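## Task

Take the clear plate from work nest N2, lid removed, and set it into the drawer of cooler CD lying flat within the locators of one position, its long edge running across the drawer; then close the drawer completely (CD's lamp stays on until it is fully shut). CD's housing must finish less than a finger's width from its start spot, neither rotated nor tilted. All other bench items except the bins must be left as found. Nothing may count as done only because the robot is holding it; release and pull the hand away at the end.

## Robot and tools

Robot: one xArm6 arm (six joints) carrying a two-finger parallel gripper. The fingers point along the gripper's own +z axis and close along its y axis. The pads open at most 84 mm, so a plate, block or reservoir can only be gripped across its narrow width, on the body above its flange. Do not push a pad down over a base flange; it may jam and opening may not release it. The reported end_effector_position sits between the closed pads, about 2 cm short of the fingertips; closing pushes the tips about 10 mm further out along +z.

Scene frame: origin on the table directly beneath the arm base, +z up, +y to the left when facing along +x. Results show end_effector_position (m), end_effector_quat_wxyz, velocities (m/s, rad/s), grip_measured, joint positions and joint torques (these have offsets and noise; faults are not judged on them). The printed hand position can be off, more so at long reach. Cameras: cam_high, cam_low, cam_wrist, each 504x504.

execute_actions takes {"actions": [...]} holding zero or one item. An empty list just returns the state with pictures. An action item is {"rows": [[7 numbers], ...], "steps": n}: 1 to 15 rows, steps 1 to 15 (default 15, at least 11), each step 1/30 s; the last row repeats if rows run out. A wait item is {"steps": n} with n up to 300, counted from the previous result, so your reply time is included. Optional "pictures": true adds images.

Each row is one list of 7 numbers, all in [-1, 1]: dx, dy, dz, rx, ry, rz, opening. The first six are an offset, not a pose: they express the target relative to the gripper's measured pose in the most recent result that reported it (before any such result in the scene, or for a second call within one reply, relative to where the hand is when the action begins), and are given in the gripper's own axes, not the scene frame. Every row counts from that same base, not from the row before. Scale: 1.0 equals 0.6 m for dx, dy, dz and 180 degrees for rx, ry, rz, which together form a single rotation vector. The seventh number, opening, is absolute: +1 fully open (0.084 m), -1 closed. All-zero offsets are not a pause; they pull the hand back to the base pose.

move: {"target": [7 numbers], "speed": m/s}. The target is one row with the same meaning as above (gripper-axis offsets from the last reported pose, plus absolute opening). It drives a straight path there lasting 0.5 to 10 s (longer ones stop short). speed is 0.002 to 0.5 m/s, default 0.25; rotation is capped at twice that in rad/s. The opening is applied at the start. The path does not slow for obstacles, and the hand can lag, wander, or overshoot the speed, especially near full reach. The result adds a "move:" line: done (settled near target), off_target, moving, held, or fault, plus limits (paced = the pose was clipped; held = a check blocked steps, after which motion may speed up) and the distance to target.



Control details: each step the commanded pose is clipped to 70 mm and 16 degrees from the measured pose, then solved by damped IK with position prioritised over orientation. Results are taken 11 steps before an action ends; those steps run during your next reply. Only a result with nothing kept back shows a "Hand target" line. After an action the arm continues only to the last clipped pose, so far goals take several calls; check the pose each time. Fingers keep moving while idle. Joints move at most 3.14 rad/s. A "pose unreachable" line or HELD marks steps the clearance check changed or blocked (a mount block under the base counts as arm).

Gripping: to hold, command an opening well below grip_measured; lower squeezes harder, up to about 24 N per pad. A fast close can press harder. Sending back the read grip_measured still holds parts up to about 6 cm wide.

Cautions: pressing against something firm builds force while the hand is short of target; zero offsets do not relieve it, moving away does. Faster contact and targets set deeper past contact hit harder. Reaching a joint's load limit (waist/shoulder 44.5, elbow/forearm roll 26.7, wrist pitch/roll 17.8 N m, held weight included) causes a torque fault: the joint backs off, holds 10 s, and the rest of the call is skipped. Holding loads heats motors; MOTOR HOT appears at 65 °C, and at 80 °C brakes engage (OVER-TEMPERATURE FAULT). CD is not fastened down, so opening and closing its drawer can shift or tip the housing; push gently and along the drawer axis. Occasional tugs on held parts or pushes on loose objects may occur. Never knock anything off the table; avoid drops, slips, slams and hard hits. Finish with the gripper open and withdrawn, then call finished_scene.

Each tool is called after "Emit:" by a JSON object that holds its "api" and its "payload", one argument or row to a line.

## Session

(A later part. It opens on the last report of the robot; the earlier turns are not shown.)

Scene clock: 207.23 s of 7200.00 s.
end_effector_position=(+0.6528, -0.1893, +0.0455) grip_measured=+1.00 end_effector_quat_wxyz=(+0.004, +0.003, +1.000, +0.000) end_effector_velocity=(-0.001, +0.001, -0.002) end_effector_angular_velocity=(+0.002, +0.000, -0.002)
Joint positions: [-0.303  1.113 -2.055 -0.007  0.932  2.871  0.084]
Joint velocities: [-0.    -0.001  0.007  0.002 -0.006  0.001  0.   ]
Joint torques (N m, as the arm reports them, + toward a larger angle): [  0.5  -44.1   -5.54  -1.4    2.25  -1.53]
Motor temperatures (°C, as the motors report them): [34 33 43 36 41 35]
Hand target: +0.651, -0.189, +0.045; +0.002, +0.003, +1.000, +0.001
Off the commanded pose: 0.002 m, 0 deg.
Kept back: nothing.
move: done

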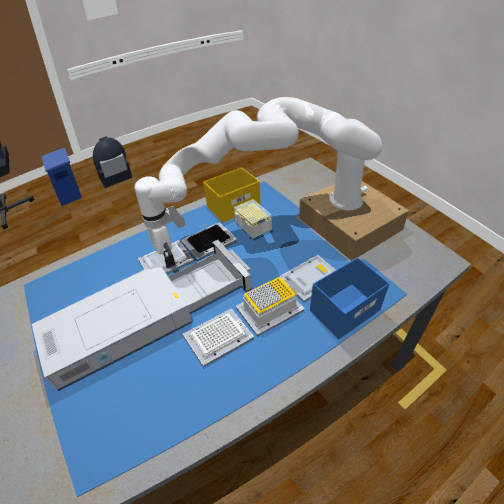

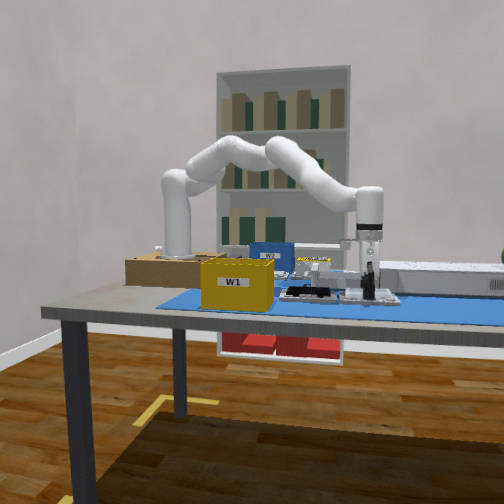

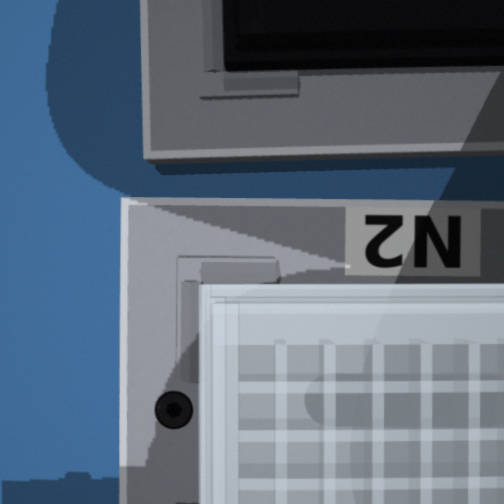

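Emit:
{"api": "move", "payload": {
  "target": [-0.0027,0,0.002,0,0,0,1],
  "speed": 0.005
}}

Scene clock: 211.70 s of 7200.00 s.
end_effector_position=(+0.6534, -0.1896, +0.0441) grip_measured=+1.00 end_effector_quat_wxyz=(+0.003, +0.004, +1.000, +0.000) end_effector_velocity=(+0.001, +0.000, +0.001) end_effector_angular_velocity=(-0.001, -0.002, +0.003)
Joint positions: [-0.303  1.122 -2.069 -0.007  0.941  2.872  0.084]
Joint velocities: [ 0.001  0.001 -0.003 -0.    -0.    -0.002  0.   ]
Joint torques (N m, as the arm reports them, + toward a larger angle): [ -0.87 -35.32  -6.53  -1.66  -0.66  -1.85]
Motor temperatures (°C, as the motors report them): [34 33 42 36 41 35]
Hand target: +0.654, -0.189, +0.044; +0.004, +0.003, +1.000, +0.000
Off the commanded pose: 0.001 m, 0 deg.
Kept back: nothing.
After step 90, 0.77 s passed at rest.
move: done

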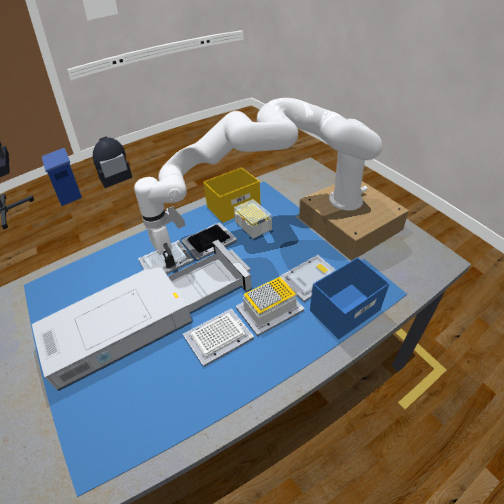

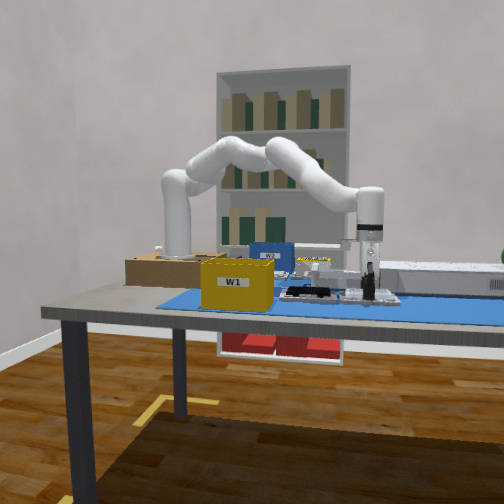

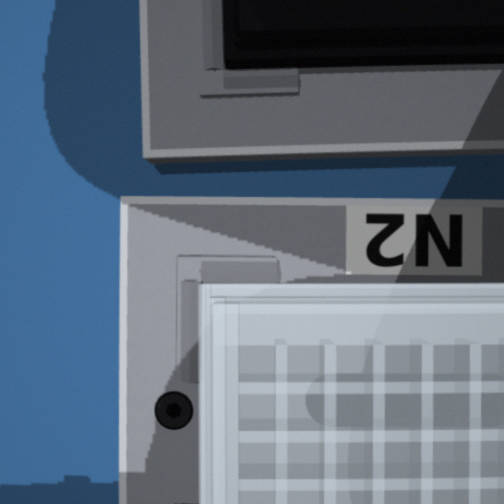

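Emit:
{"api": "move", "payload": {
  "target": [0,0,0.0008,0,0,-0.005,1],
  "speed": 0.012
}}

Emit:
{"api": "move", "payload": {
  "target": [0,0,-0.002,0,0,-0.009,1],
  "speed": 0.008
}}

Scene clock: 213.00 s of 7200.00 s.
end_effector_position=(+0.6537, -0.1896, +0.0440) grip_measured=+1.00 end_effector_quat_wxyz=(+0.003, -0.000, +1.000, +0.000) end_effector_velocity=(-0.000, -0.000, -0.001) end_effector_angular_velocity=(-0.001, +0.001, -0.000)
Joint positions: [-0.303  1.123 -2.07  -0.007  0.94   2.864  0.084]
Joint velocities: [-0.     0.001  0.    -0.001  0.     0.001  0.   ]
Joint torques (N m, as the arm reports them, + toward a larger angle): [  0.42 -31.86  -6.45  -2.42  -1.54  -4.16]
Motor temperatures (°C, as the motors report them): [34 33 42 36 41 35]
Hand target: +0.653, -0.190, +0.044; +0.003, -0.004, +1.000, +0.000
Off the commanded pose: 0.000 m, 0 deg.
Kept back: nothing.
move: done

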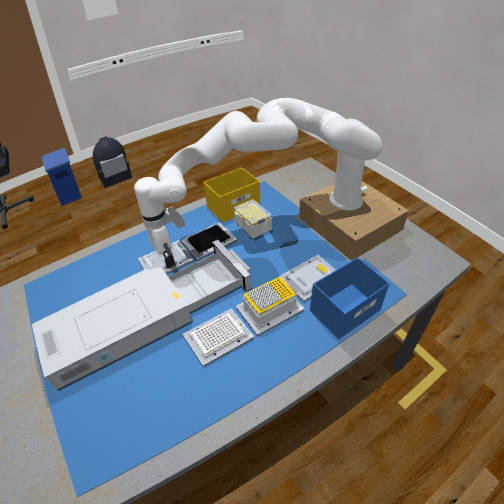

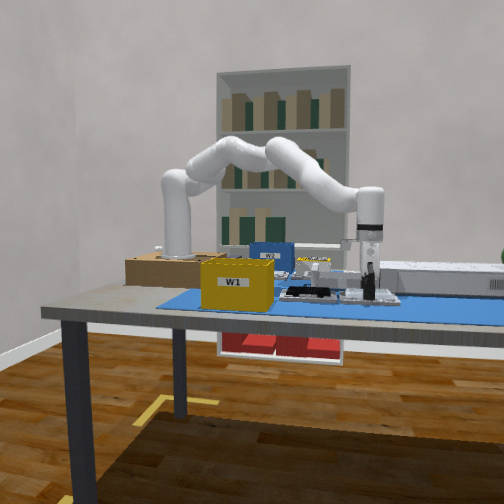

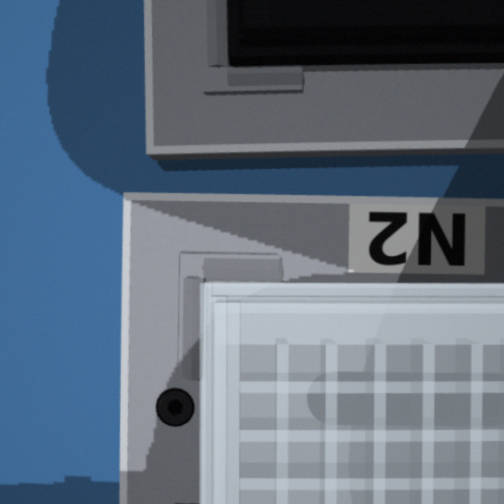

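Scene clock: 215.00 s of 7200.00 s.
end_effector_position=(+0.6535, -0.1896, +0.0446) grip_measured=+1.00 end_effector_quat_wxyz=(+0.003, -0.008, +1.000, +0.001) end_effector_velocity=(+0.000, -0.000, +0.000) end_effector_angular_velocity=(-0.001, +0.000, +0.001)
Joint positions: [-0.303  1.121 -2.069 -0.007  0.941  2.849  0.084]
Joint velocities: [ 0.    -0.001 -0.    -0.001  0.001 -0.     0.   ]
Joint torques (N m, as the arm reports them, + toward a larger angle): [  1.25 -44.54  -7.65  -3.5    0.52  -6.43]
Motor temperatures (°C, as the motors report them): [34 33 42 36 41 35]
Hand target: +0.654, -0.190, +0.045; +0.003, -0.014, +1.000, +0.000
Off the commanded pose: 0.001 m, 1 deg.
Kept back: nothing.
move: done

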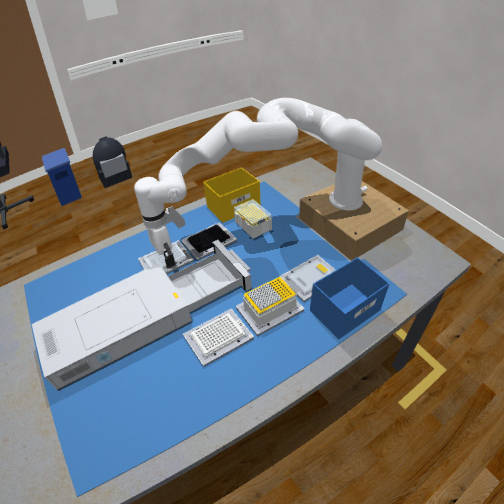

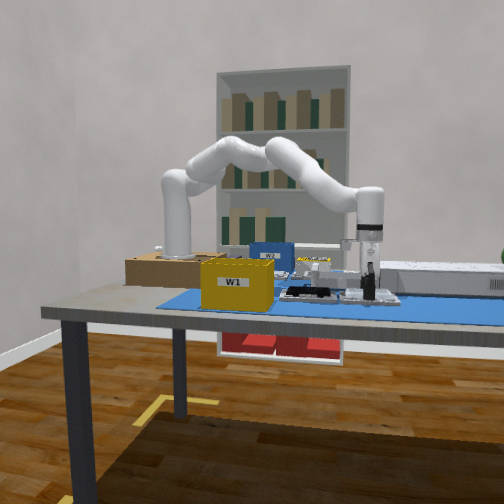

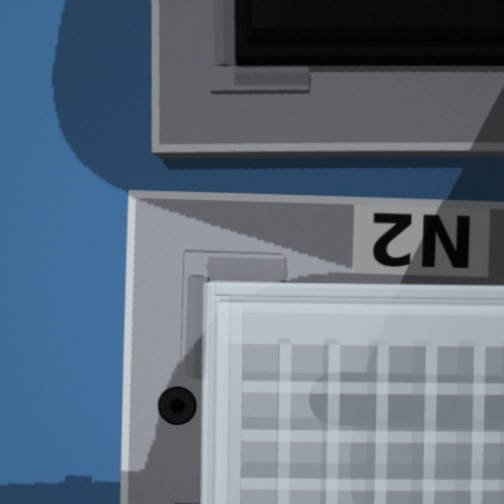

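Emit:
{"api": "move", "payload": {
  "target": [0,0,-0.003,0,0,-0.008,1],
  "speed": 0.008
}}

Scene clock: 217.10 s of 7200.00 s.
end_effector_position=(+0.6530, -0.1896, +0.0457) grip_measured=+1.00 end_effector_quat_wxyz=(+0.002, -0.014, +1.000, +0.001) end_effector_velocity=(+0.000, +0.001, +0.000) end_effector_angular_velocity=(+0.001, -0.001, -0.001)
Joint positions: [-0.303  1.118 -2.066 -0.007  0.943  2.836  0.084]
Joint velocities: [ 0.    -0.    -0.     0.002  0.     0.     0.   ]
Joint torques (N m, as the arm reports them, + toward a larger angle): [  3.07 -58.55 -10.41  -2.74   1.53  -5.44]
Motor temperatures (°C, as the motors report them): [34 33 42 36 41 35]
Hand target: +0.653, -0.190, +0.046; +0.003, -0.020, +1.000, +0.000
Off the commanded pose: 0.001 m, 1 deg.
Kept back: nothing.
move: done

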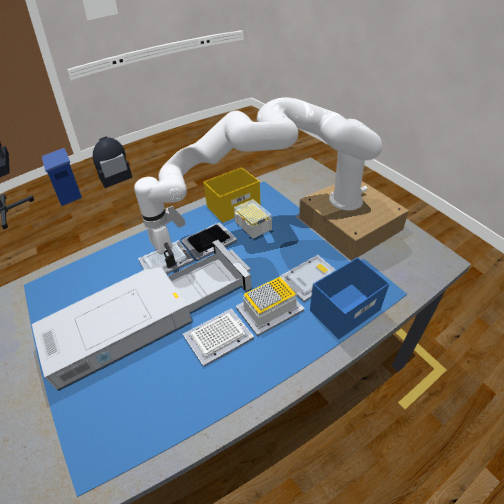

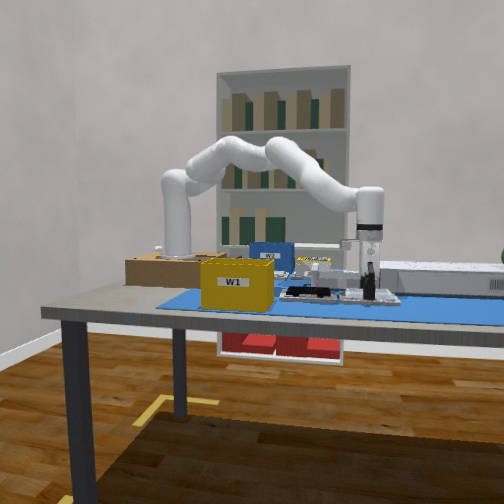

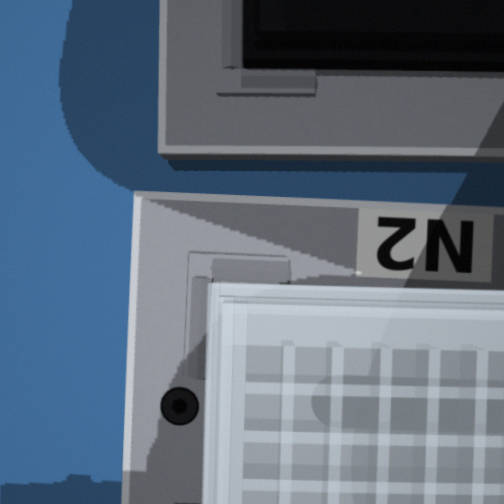

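Emit:
{"api": "move", "payload": {
  "target": [0,0,-0.002,0,0,-0.007,1],
  "speed": 0.008
}}

Scene clock: 219.30 s of 7200.00 s.
end_effector_position=(+0.6529, -0.1895, +0.0467) grip_measured=+1.00 end_effector_quat_wxyz=(+0.002, -0.019, +1.000, +0.001) end_effector_velocity=(+0.000, -0.000, +0.001) end_effector_angular_velocity=(-0.001, -0.001, -0.000)
Joint positions: [-0.303  1.115 -2.065 -0.007  0.944  2.826  0.084]
Joint velocities: [ 0.    -0.001  0.    -0.001 -0.     0.001  0.   ]
Joint torques (N m, as the arm reports them, + toward a larger angle): [  2.34 -64.08 -11.52  -3.09   1.63  -6.11]
Motor temperatures (°C, as the motors report them): [34 33 43 36 41 35]
Hand target: +0.653, -0.190, +0.047; +0.002, -0.025, +1.000, +0.001
Off the commanded pose: 0.000 m, 1 deg.
Kept back: nothing.
move: done

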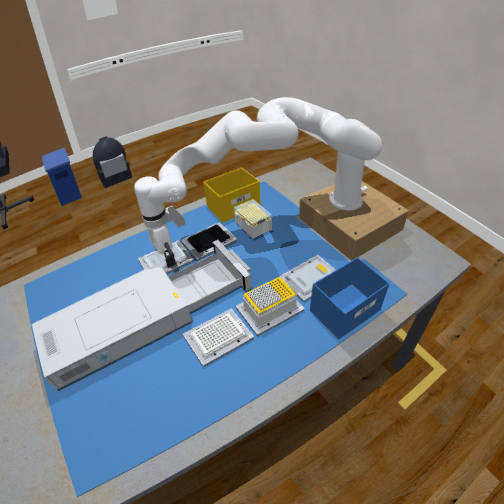

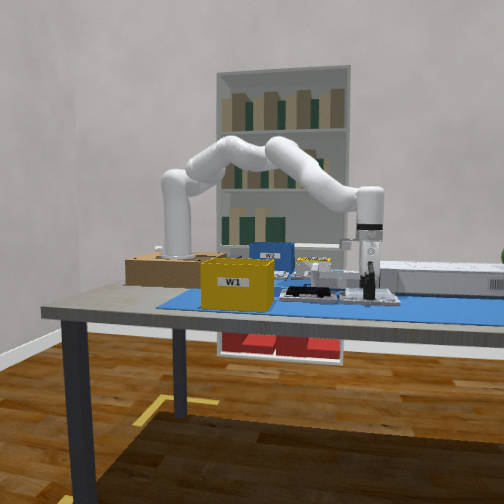

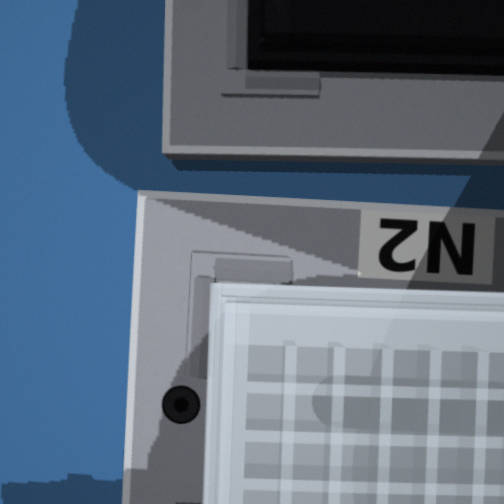

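Emit:
{"api": "move", "payload": {
  "target": [0,0,-0.002,0,0,-0.007,1],
  "speed": 0.008
}}

Scene clock: 221.23 s of 7200.00 s.
end_effector_position=(+0.6526, -0.1895, +0.0476) grip_measured=+1.00 end_effector_quat_wxyz=(+0.001, -0.025, +1.000, +0.001) end_effector_velocity=(+0.000, +0.000, +0.000) end_effector_angular_velocity=(+0.001, -0.001, +0.000)
Joint positions: [-0.303  1.113 -2.063 -0.007  0.946  2.815  0.084]
Joint velocities: [ 0.    -0.    -0.     0.001 -0.    -0.001  0.   ]
Joint torques (N m, as the arm reports them, + toward a larger angle): [  2.89 -68.3  -12.81  -2.28   1.7   -5.11]
Motor temperatures (°C, as the motors report them): [34 34 43 36 41 35]
Hand target: +0.653, -0.189, +0.048; +0.002, -0.030, +1.000, +0.001
Off the commanded pose: 0.000 m, 1 deg.
Kept back: nothing.
move: done

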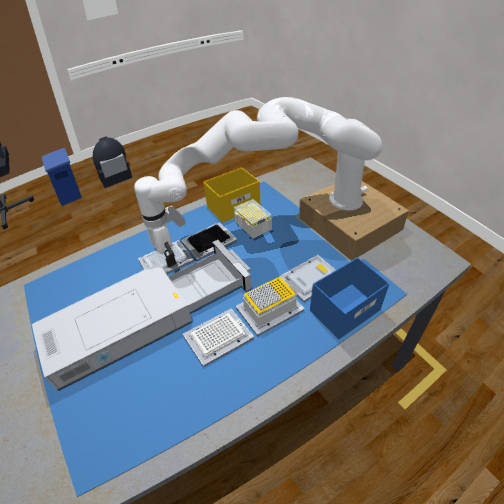

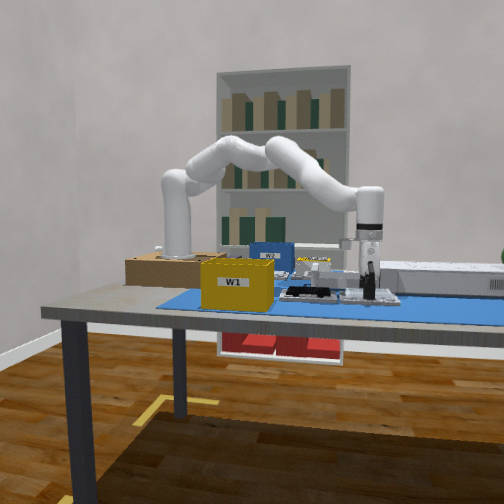

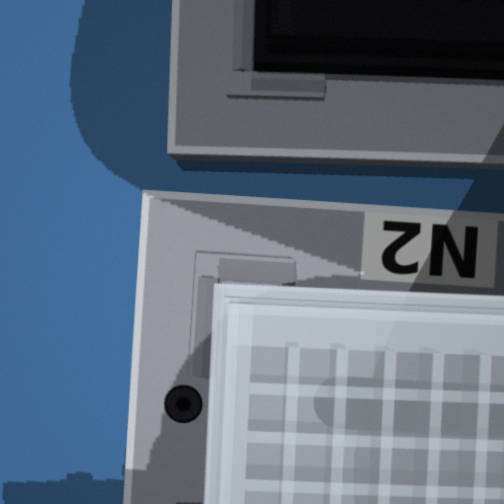

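Emit:
{"api": "move", "payload": {
  "target": [0,0,-0.002,0,0,-0.006,1],
  "speed": 0.008
}}

Scene clock: 222.97 s of 7200.00 s.
end_effector_position=(+0.6531, -0.1897, +0.0495) grip_measured=+1.00 end_effector_quat_wxyz=(+0.002, -0.034, +0.999, +0.000) end_effector_velocity=(-0.000, +0.001, -0.000) end_effector_angular_velocity=(-0.002, +0.001, +0.008)
Joint positions: [-0.303  1.11  -2.063 -0.007  0.947  2.796  0.084]
Joint velocities: [ 0.001 -0.001  0.002 -0.003 -0.    -0.005  0.   ]
Joint torques (N m, as the arm reports them, + toward a larger angle): [  4.2  -43.75  -8.8   -0.22  -0.53  -0.53]
Motor temperatures (°C, as the motors report them): [34 34 43 36 41 35]
Hand target: +0.653, -0.190, +0.049; +0.001, -0.034, +0.999, +0.001
Off the commanded pose: 0.001 m, 0 deg.
Kept back: nothing.
move: done

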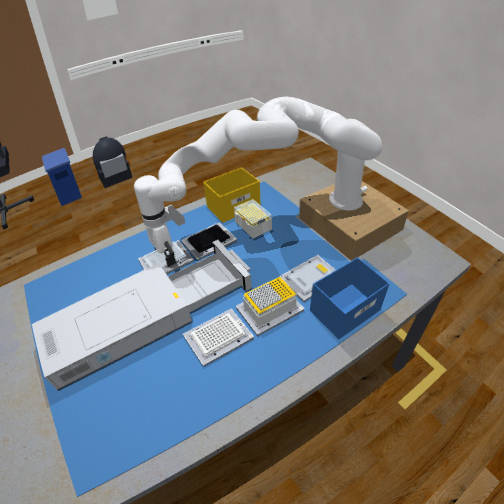

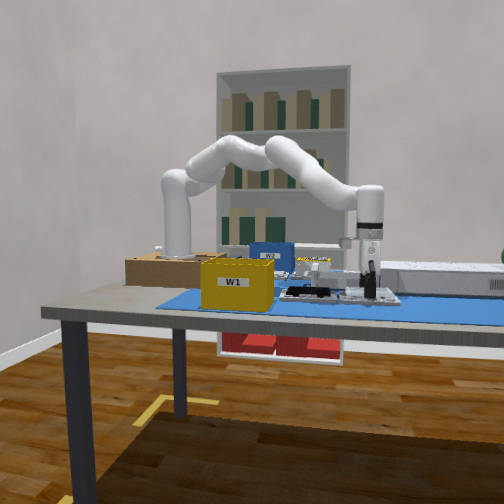

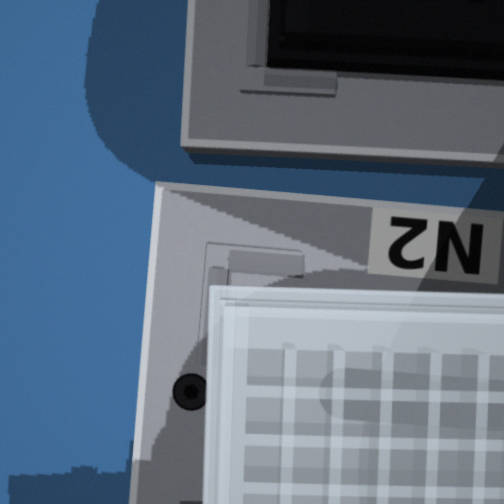

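Emit:
{"api": "move", "payload": {
  "target": [0,0,-0.008,0,0,0,1],
  "speed": 0.008
}}

Emit:
{"api": "zoom_image", "payload": {
  "camera": "cam_low",
  "region": [335,265,405,310]
}}

Scene clock: 224.43 s of 7200.00 s.
end_effector_position=(+0.6528, -0.1896, +0.0539) grip_measured=+1.00 end_effector_quat_wxyz=(+0.002, -0.034, +0.999, +0.000) end_effector_velocity=(+0.002, -0.000, +0.003) end_effector_angular_velocity=(-0.001, -0.005, -0.002)
Joint positions: [-0.303  1.1   -2.058 -0.007  0.953  2.796  0.084]
Joint velocities: [-0.    -0.003 -0.002  0.001 -0.001  0.001  0.   ]
Joint torques (N m, as the arm reports them, + toward a larger angle): [  1.12 -54.67 -12.59  -0.27  -1.76  -0.17]
Motor temperatures (°C, as the motors report them): [34 34 43 36 41 35]
Hand target: +0.653, -0.190, +0.054; +0.002, -0.034, +0.999, +0.000
Off the commanded pose: 0.000 m, 0 deg.
Kept back: nothing.
move: done

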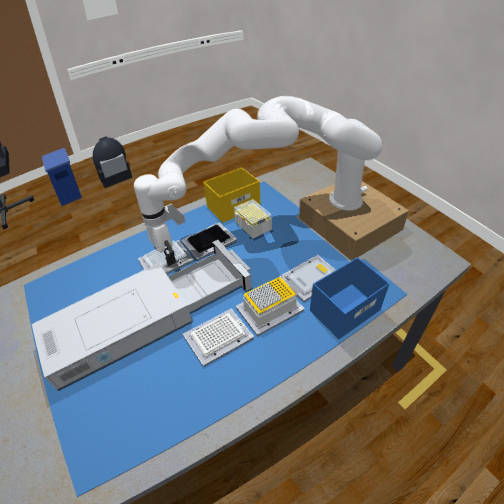

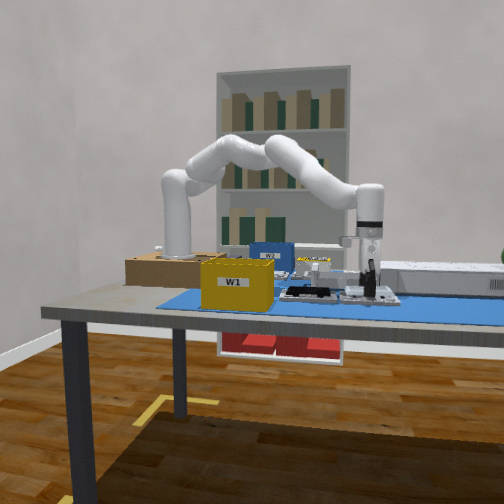

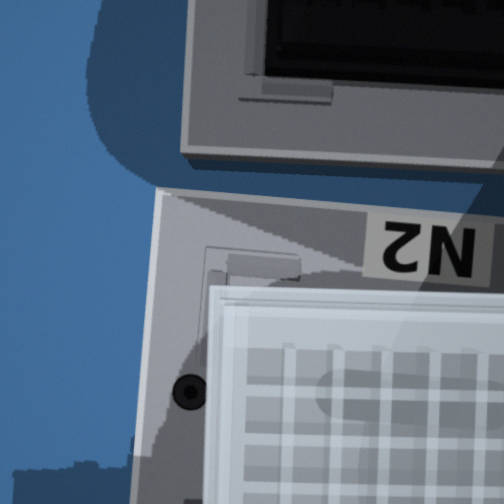

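Region (335, 265, 405, 310) of cam_low's 504x504 image, scaled by 7.200, with more detail than that image has; it fills the top 324 rows of this view, and the rest is white.

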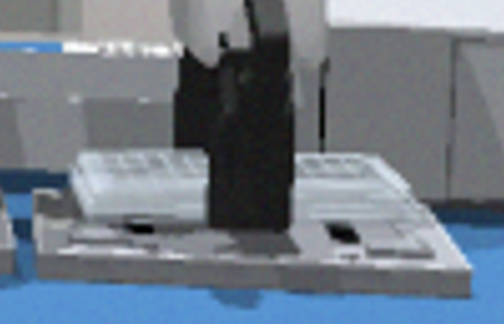

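Emit:
{"api": "move", "payload": {
  "target": [0,0,-0.006,0,0,0.020,1],
  "speed": 0.03
}}

Emit:
{"api": "zoom_image", "payload": {
  "camera": "cam_wrist",
  "region": [150,230,350,370]
}}

Scene clock: 226.73 s of 7200.00 s.
end_effector_position=(+0.6528, -0.1896, +0.0575) grip_measured=+1.00 end_effector_quat_wxyz=(+0.002, -0.003, +1.000, +0.001) end_effector_velocity=(-0.000, +0.001, -0.000) end_effector_angular_velocity=(+0.002, +0.001, -0.004)
Joint positions: [-0.303  1.092 -2.055 -0.007  0.958  2.858  0.084]
Joint velocities: [0.001 0.    0.001 0.002 0.    0.004 0.   ]
Joint torques (N m, as the arm reports them, + toward a larger angle): [  1.35 -54.45 -12.04  -0.24  -1.27  -0.17]
Motor temperatures (°C, as the motors report them): [34 34 43 36 41 35]
Hand target: +0.653, -0.190, +0.057; +0.002, -0.003, +1.000, +0.001
Off the commanded pose: 0.000 m, 0 deg.
Kept back: nothing.
move: done

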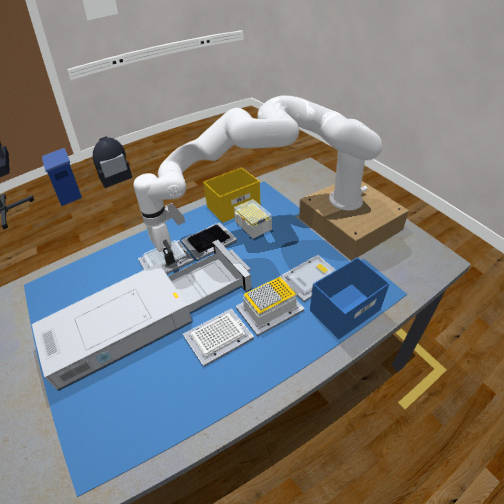

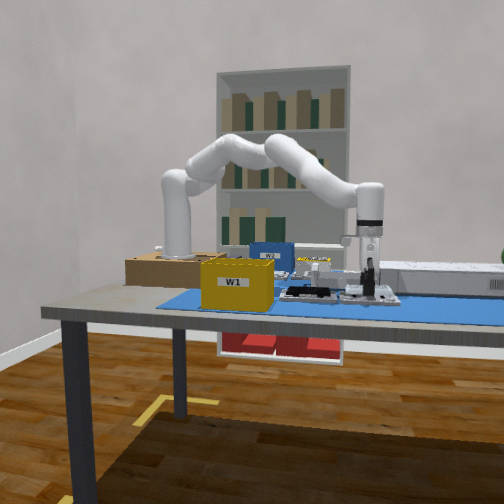

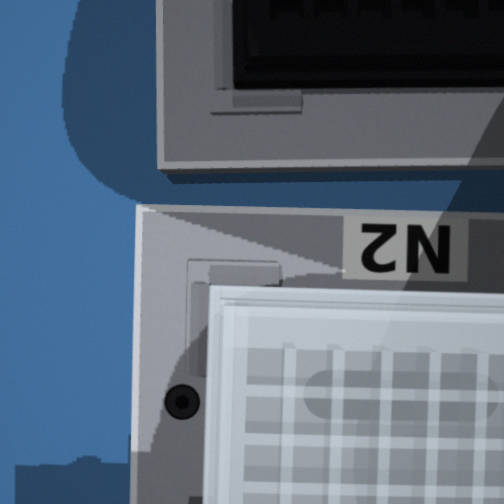

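Region (150, 230, 350, 370) of cam_wrist's 504x504 image, scaled by 2.520, with more detail than that image has; it fills the top 353 rows of this view, and the rest is white.

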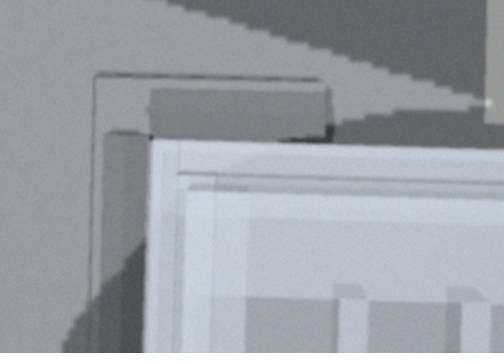

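Emit:
{"api": "move", "payload": {
  "target": [-0.0012,-0.0007,0.014,0,0,0,1],
  "speed": 0.01
}}

Emit:
{"api": "move", "payload": {
  "target": [0,0,0.003,0,0,0,1],
  "speed": 0.004
}}

Scene clock: 228.50 s of 7200.00 s.
end_effector_position=(+0.6535, -0.1900, +0.0490) grip_measured=+1.00 end_effector_quat_wxyz=(+0.002, -0.003, +1.000, +0.001) end_effector_velocity=(+0.001, -0.000, -0.000) end_effector_angular_velocity=(-0.000, -0.002, -0.000)
Joint positions: [-0.303  1.114 -2.07  -0.007  0.951  2.858  0.084]
Joint velocities: [-0.     0.002 -0.003  0.    -0.001  0.     0.   ]
Joint torques (N m, as the arm reports them, + toward a larger angle): [  2.   -55.43 -12.34  -0.18  -1.65  -0.07]
Motor temperatures (°C, as the motors report them): [34 34 43 36 41 35]
Hand target: +0.654, -0.190, +0.049; +0.002, -0.003, +1.000, +0.000
Off the commanded pose: 0.000 m, 0 deg.
Kept back: nothing.
move: done

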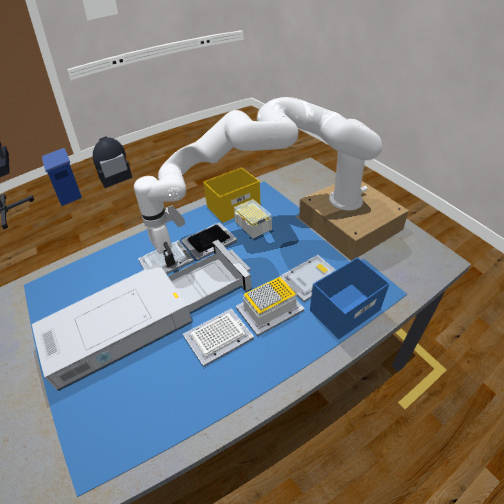

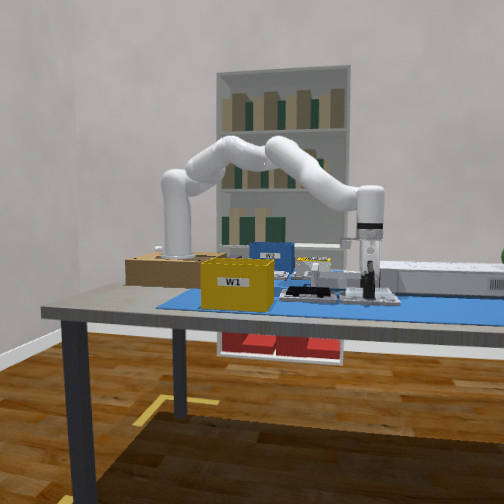

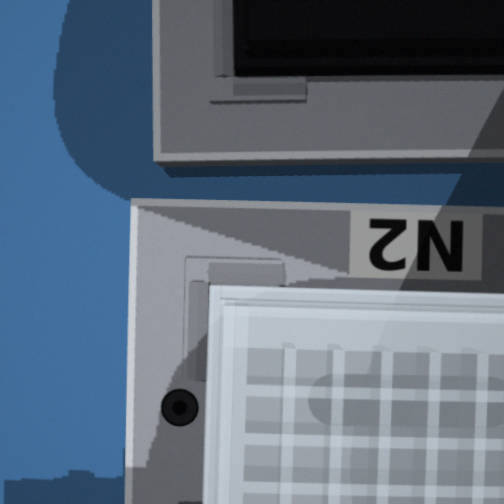

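Scene clock: 229.20 s of 7200.00 s.
end_effector_position=(+0.6536, -0.1900, +0.0475) grip_measured=+1.00 end_effector_quat_wxyz=(+0.002, -0.003, +1.000, +0.000) end_effector_velocity=(-0.001, -0.001, -0.001) end_effector_angular_velocity=(+0.002, +0.001, -0.003)
Joint positions: [-0.303  1.118 -2.072 -0.007  0.949  2.858  0.084]
Joint velocities: [-0.002  0.002  0.     0.002 -0.001  0.     0.   ]
Joint torques (N m, as the arm reports them, + toward a larger angle): [  0.89 -53.09 -12.42  -0.69  -1.71   0.03]
Motor temperatures (°C, as the motors report them): [34 34 43 36 41 35]
Hand target: +0.653, -0.190, +0.047; +0.002, -0.003, +1.000, +0.001
Off the commanded pose: 0.000 m, 0 deg.
Kept back: nothing.
move: done

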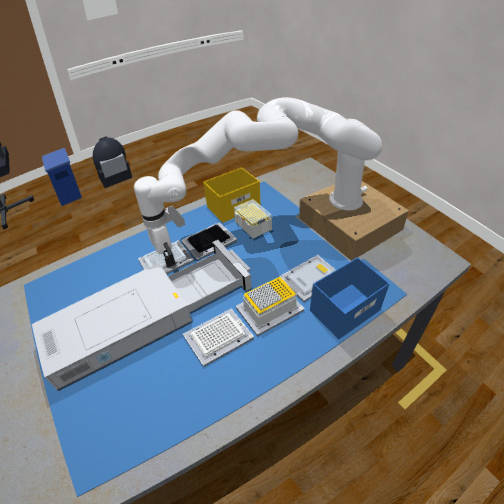

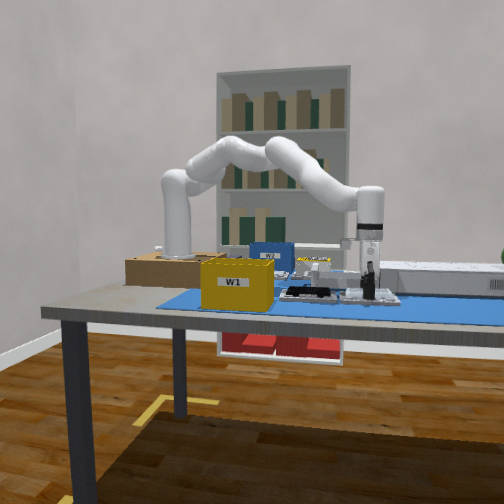

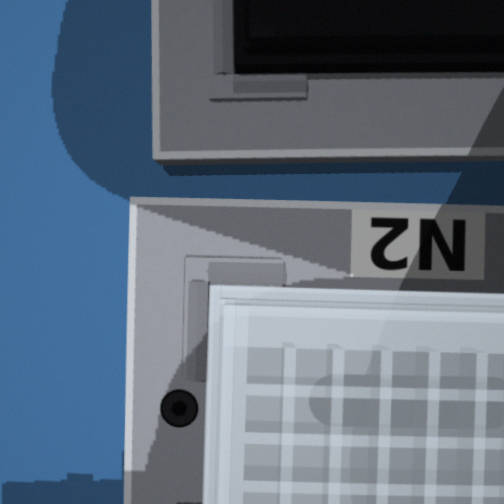

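Emit:
{"api": "execute_actions", "payload": {
  "actions": []
}}

Scene clock: 231.97 s of 7200.00 s.
end_effector_position=(+0.6535, -0.1900, +0.0472) grip_measured=+1.00 end_effector_quat_wxyz=(+0.002, -0.003, +1.000, +0.001) end_effector_velocity=(-0.000, -0.001, +0.000) end_effector_angular_velocity=(-0.001, -0.000, -0.001)
Joint positions: [-0.303  1.118 -2.072 -0.007  0.949  2.858  0.084]
Joint velocities: [-0.001 -0.    -0.    -0.001  0.     0.     0.   ]
Joint torques (N m, as the arm reports them, + toward a larger angle): [  1.86 -52.45 -11.96  -0.66  -1.24  -0.3 ]
Motor temperatures (°C, as the motors report them): [34 34 43 36 41 35]
Hand target: +0.653, -0.190, +0.047; +0.002, -0.003, +1.000, +0.001
Off the commanded pose: 0.000 m, 0 deg.
Kept back: nothing.
Steps of this call (steps 1 to 83: nothing new was sent). Readings (end_effector_position):
1: (+0.6536, -0.1900, +0.0475)
2: (+0.6536, -0.1900, +0.0475)
4: (+0.6536, -0.1900, +0.0474)
8: (+0.6536, -0.1900, +0.0474)
83: the state above

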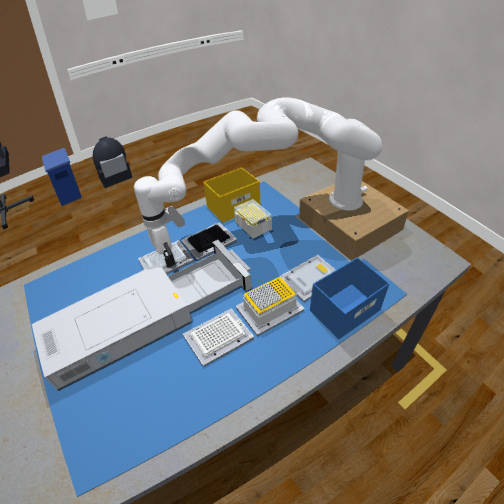

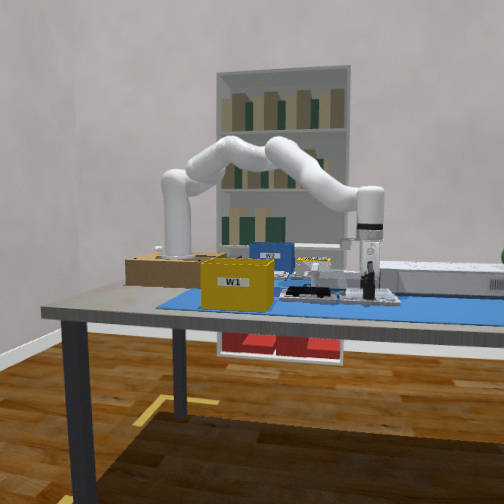

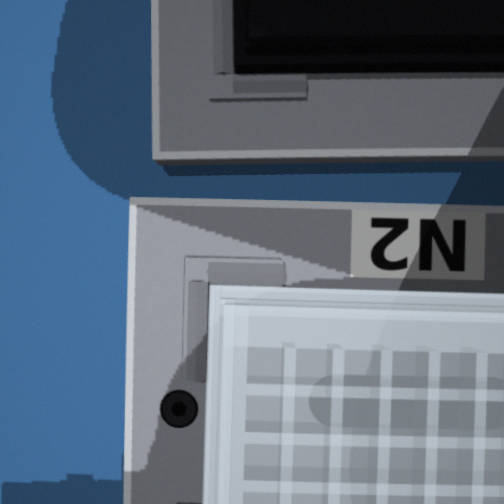

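Emit:
{"api": "move", "payload": {
  "target": [0,0,0.0035,0,0,0,1],
  "speed": 0.005
}}

Scene clock: 232.93 s of 7200.00 s.
end_effector_position=(+0.6534, -0.1898, +0.0454) grip_measured=+1.00 end_effector_quat_wxyz=(+0.001, -0.003, +1.000, +0.001) end_effector_velocity=(+0.000, +0.000, -0.000) end_effector_angular_velocity=(-0.001, -0.001, -0.000)
Joint positions: [-0.303  1.122 -2.074 -0.007  0.947  2.858  0.084]
Joint velocities: [ 0.001  0.001 -0.001 -0.001 -0.002  0.002  0.   ]
Joint torques (N m, as the arm reports them, + toward a larger angle): [  0.21 -50.73 -11.84  -0.41  -2.6   -0.1 ]
Motor temperatures (°C, as the motors report them): [34 34 43 36 41 35]
Hand target: +0.653, -0.190, +0.045; +0.002, -0.003, +1.000, +0.001
Off the commanded pose: 0.000 m, 0 deg.
Kept back: nothing.
move: done

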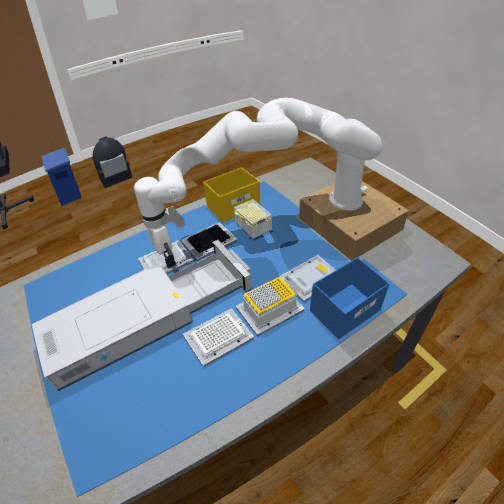

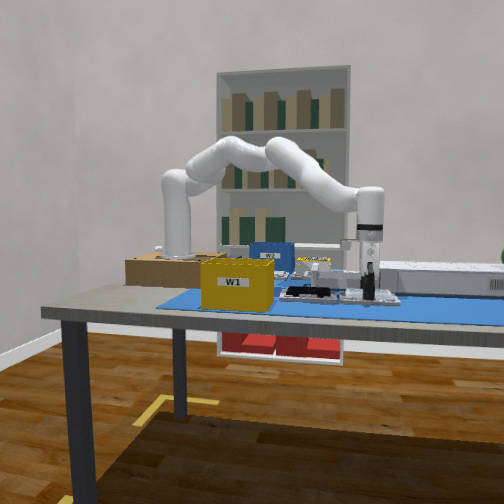

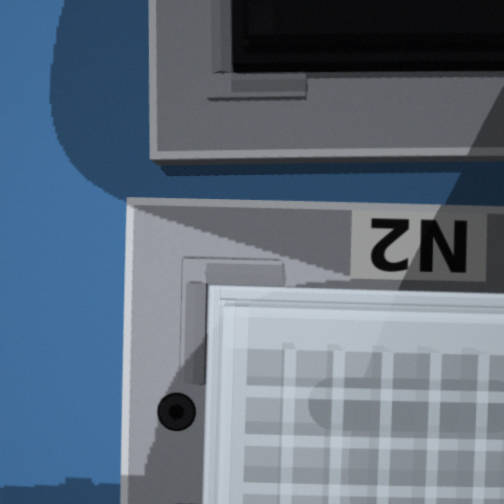

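Emit:
{"api": "move", "payload": {
  "target": [0,0,0.002,0,0,0.006,1],
  "speed": 0.005
}}

Emit:
{"api": "move", "payload": {
  "target": [0,0,-0.001,0,0,0.008,1],
  "speed": 0.006
}}

Scene clock: 235.40 s of 7200.00 s.
end_effector_position=(+0.6536, -0.1898, +0.0448) grip_measured=+1.00 end_effector_quat_wxyz=(+0.002, +0.003, +1.000, +0.001) end_effector_velocity=(-0.000, -0.000, -0.000) end_effector_angular_velocity=(-0.000, -0.000, -0.000)
Joint positions: [-0.303  1.124 -2.075 -0.007  0.946  2.871  0.084]
Joint velocities: [-0.     0.     0.    -0.    -0.001  0.     0.   ]
Joint torques (N m, as the arm reports them, + toward a larger angle): [ -2.12 -38.11 -11.34   0.47  -4.49   3.26]
Motor temperatures (°C, as the motors report them): [34 34 43 36 41 35]
Hand target: +0.653, -0.190, +0.044; +0.001, +0.006, +1.000, +0.001
Off the commanded pose: 0.001 m, 0 deg.
Kept back: nothing.
move: done

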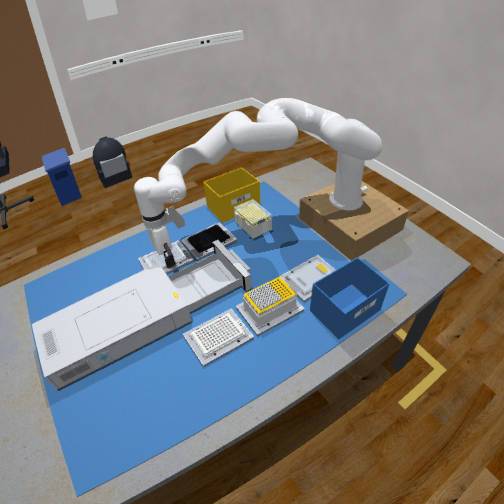

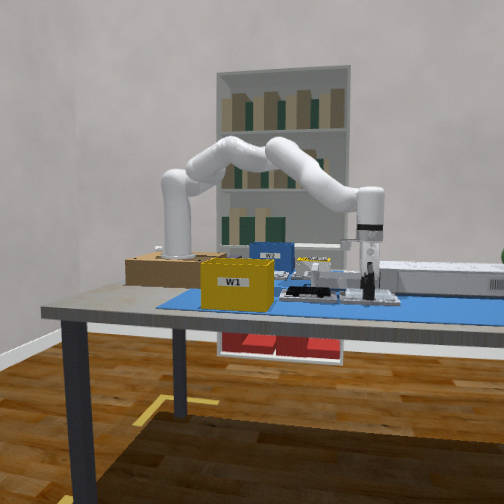

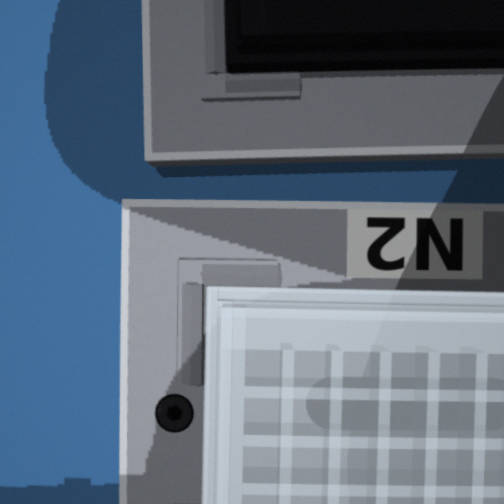

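Scene clock: 237.70 s of 7200.00 s.
end_effector_position=(+0.6536, -0.1898, +0.0451) grip_measured=+1.00 end_effector_quat_wxyz=(+0.002, +0.010, +1.000, +0.001) end_effector_velocity=(+0.000, +0.001, -0.000) end_effector_angular_velocity=(-0.000, +0.001, +0.001)
Joint positions: [-0.303  1.123 -2.075 -0.007  0.947  2.884  0.084]
Joint velocities: [ 0.001  0.    -0.    -0.001  0.001  0.     0.   ]
Joint torques (N m, as the arm reports them, + toward a larger angle): [ -2.18 -45.11 -11.98   1.85  -3.3    5.63]
Motor temperatures (°C, as the motors report them): [34 34 44 36 41 35]
Hand target: +0.654, -0.190, +0.045; +0.002, +0.016, +1.000, +0.001
Off the commanded pose: 0.000 m, 1 deg.
Kept back: nothing.
move: done

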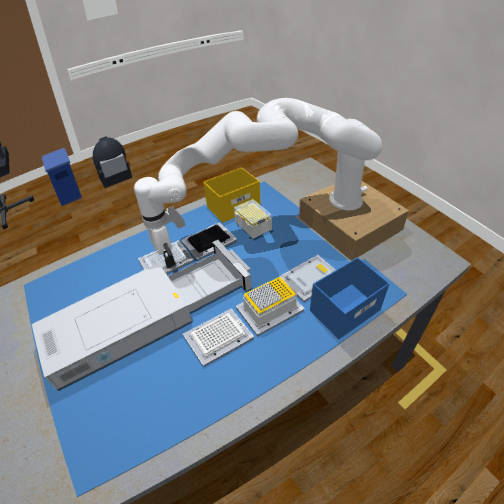

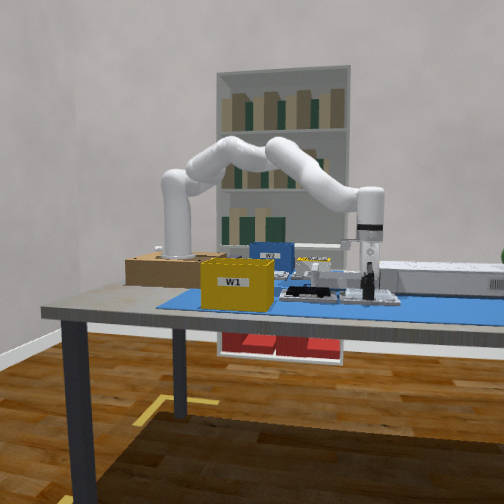

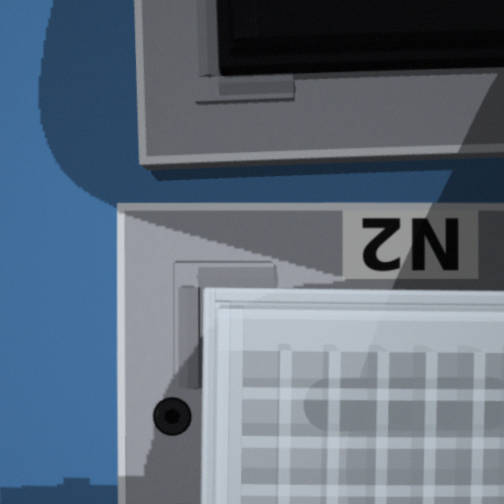

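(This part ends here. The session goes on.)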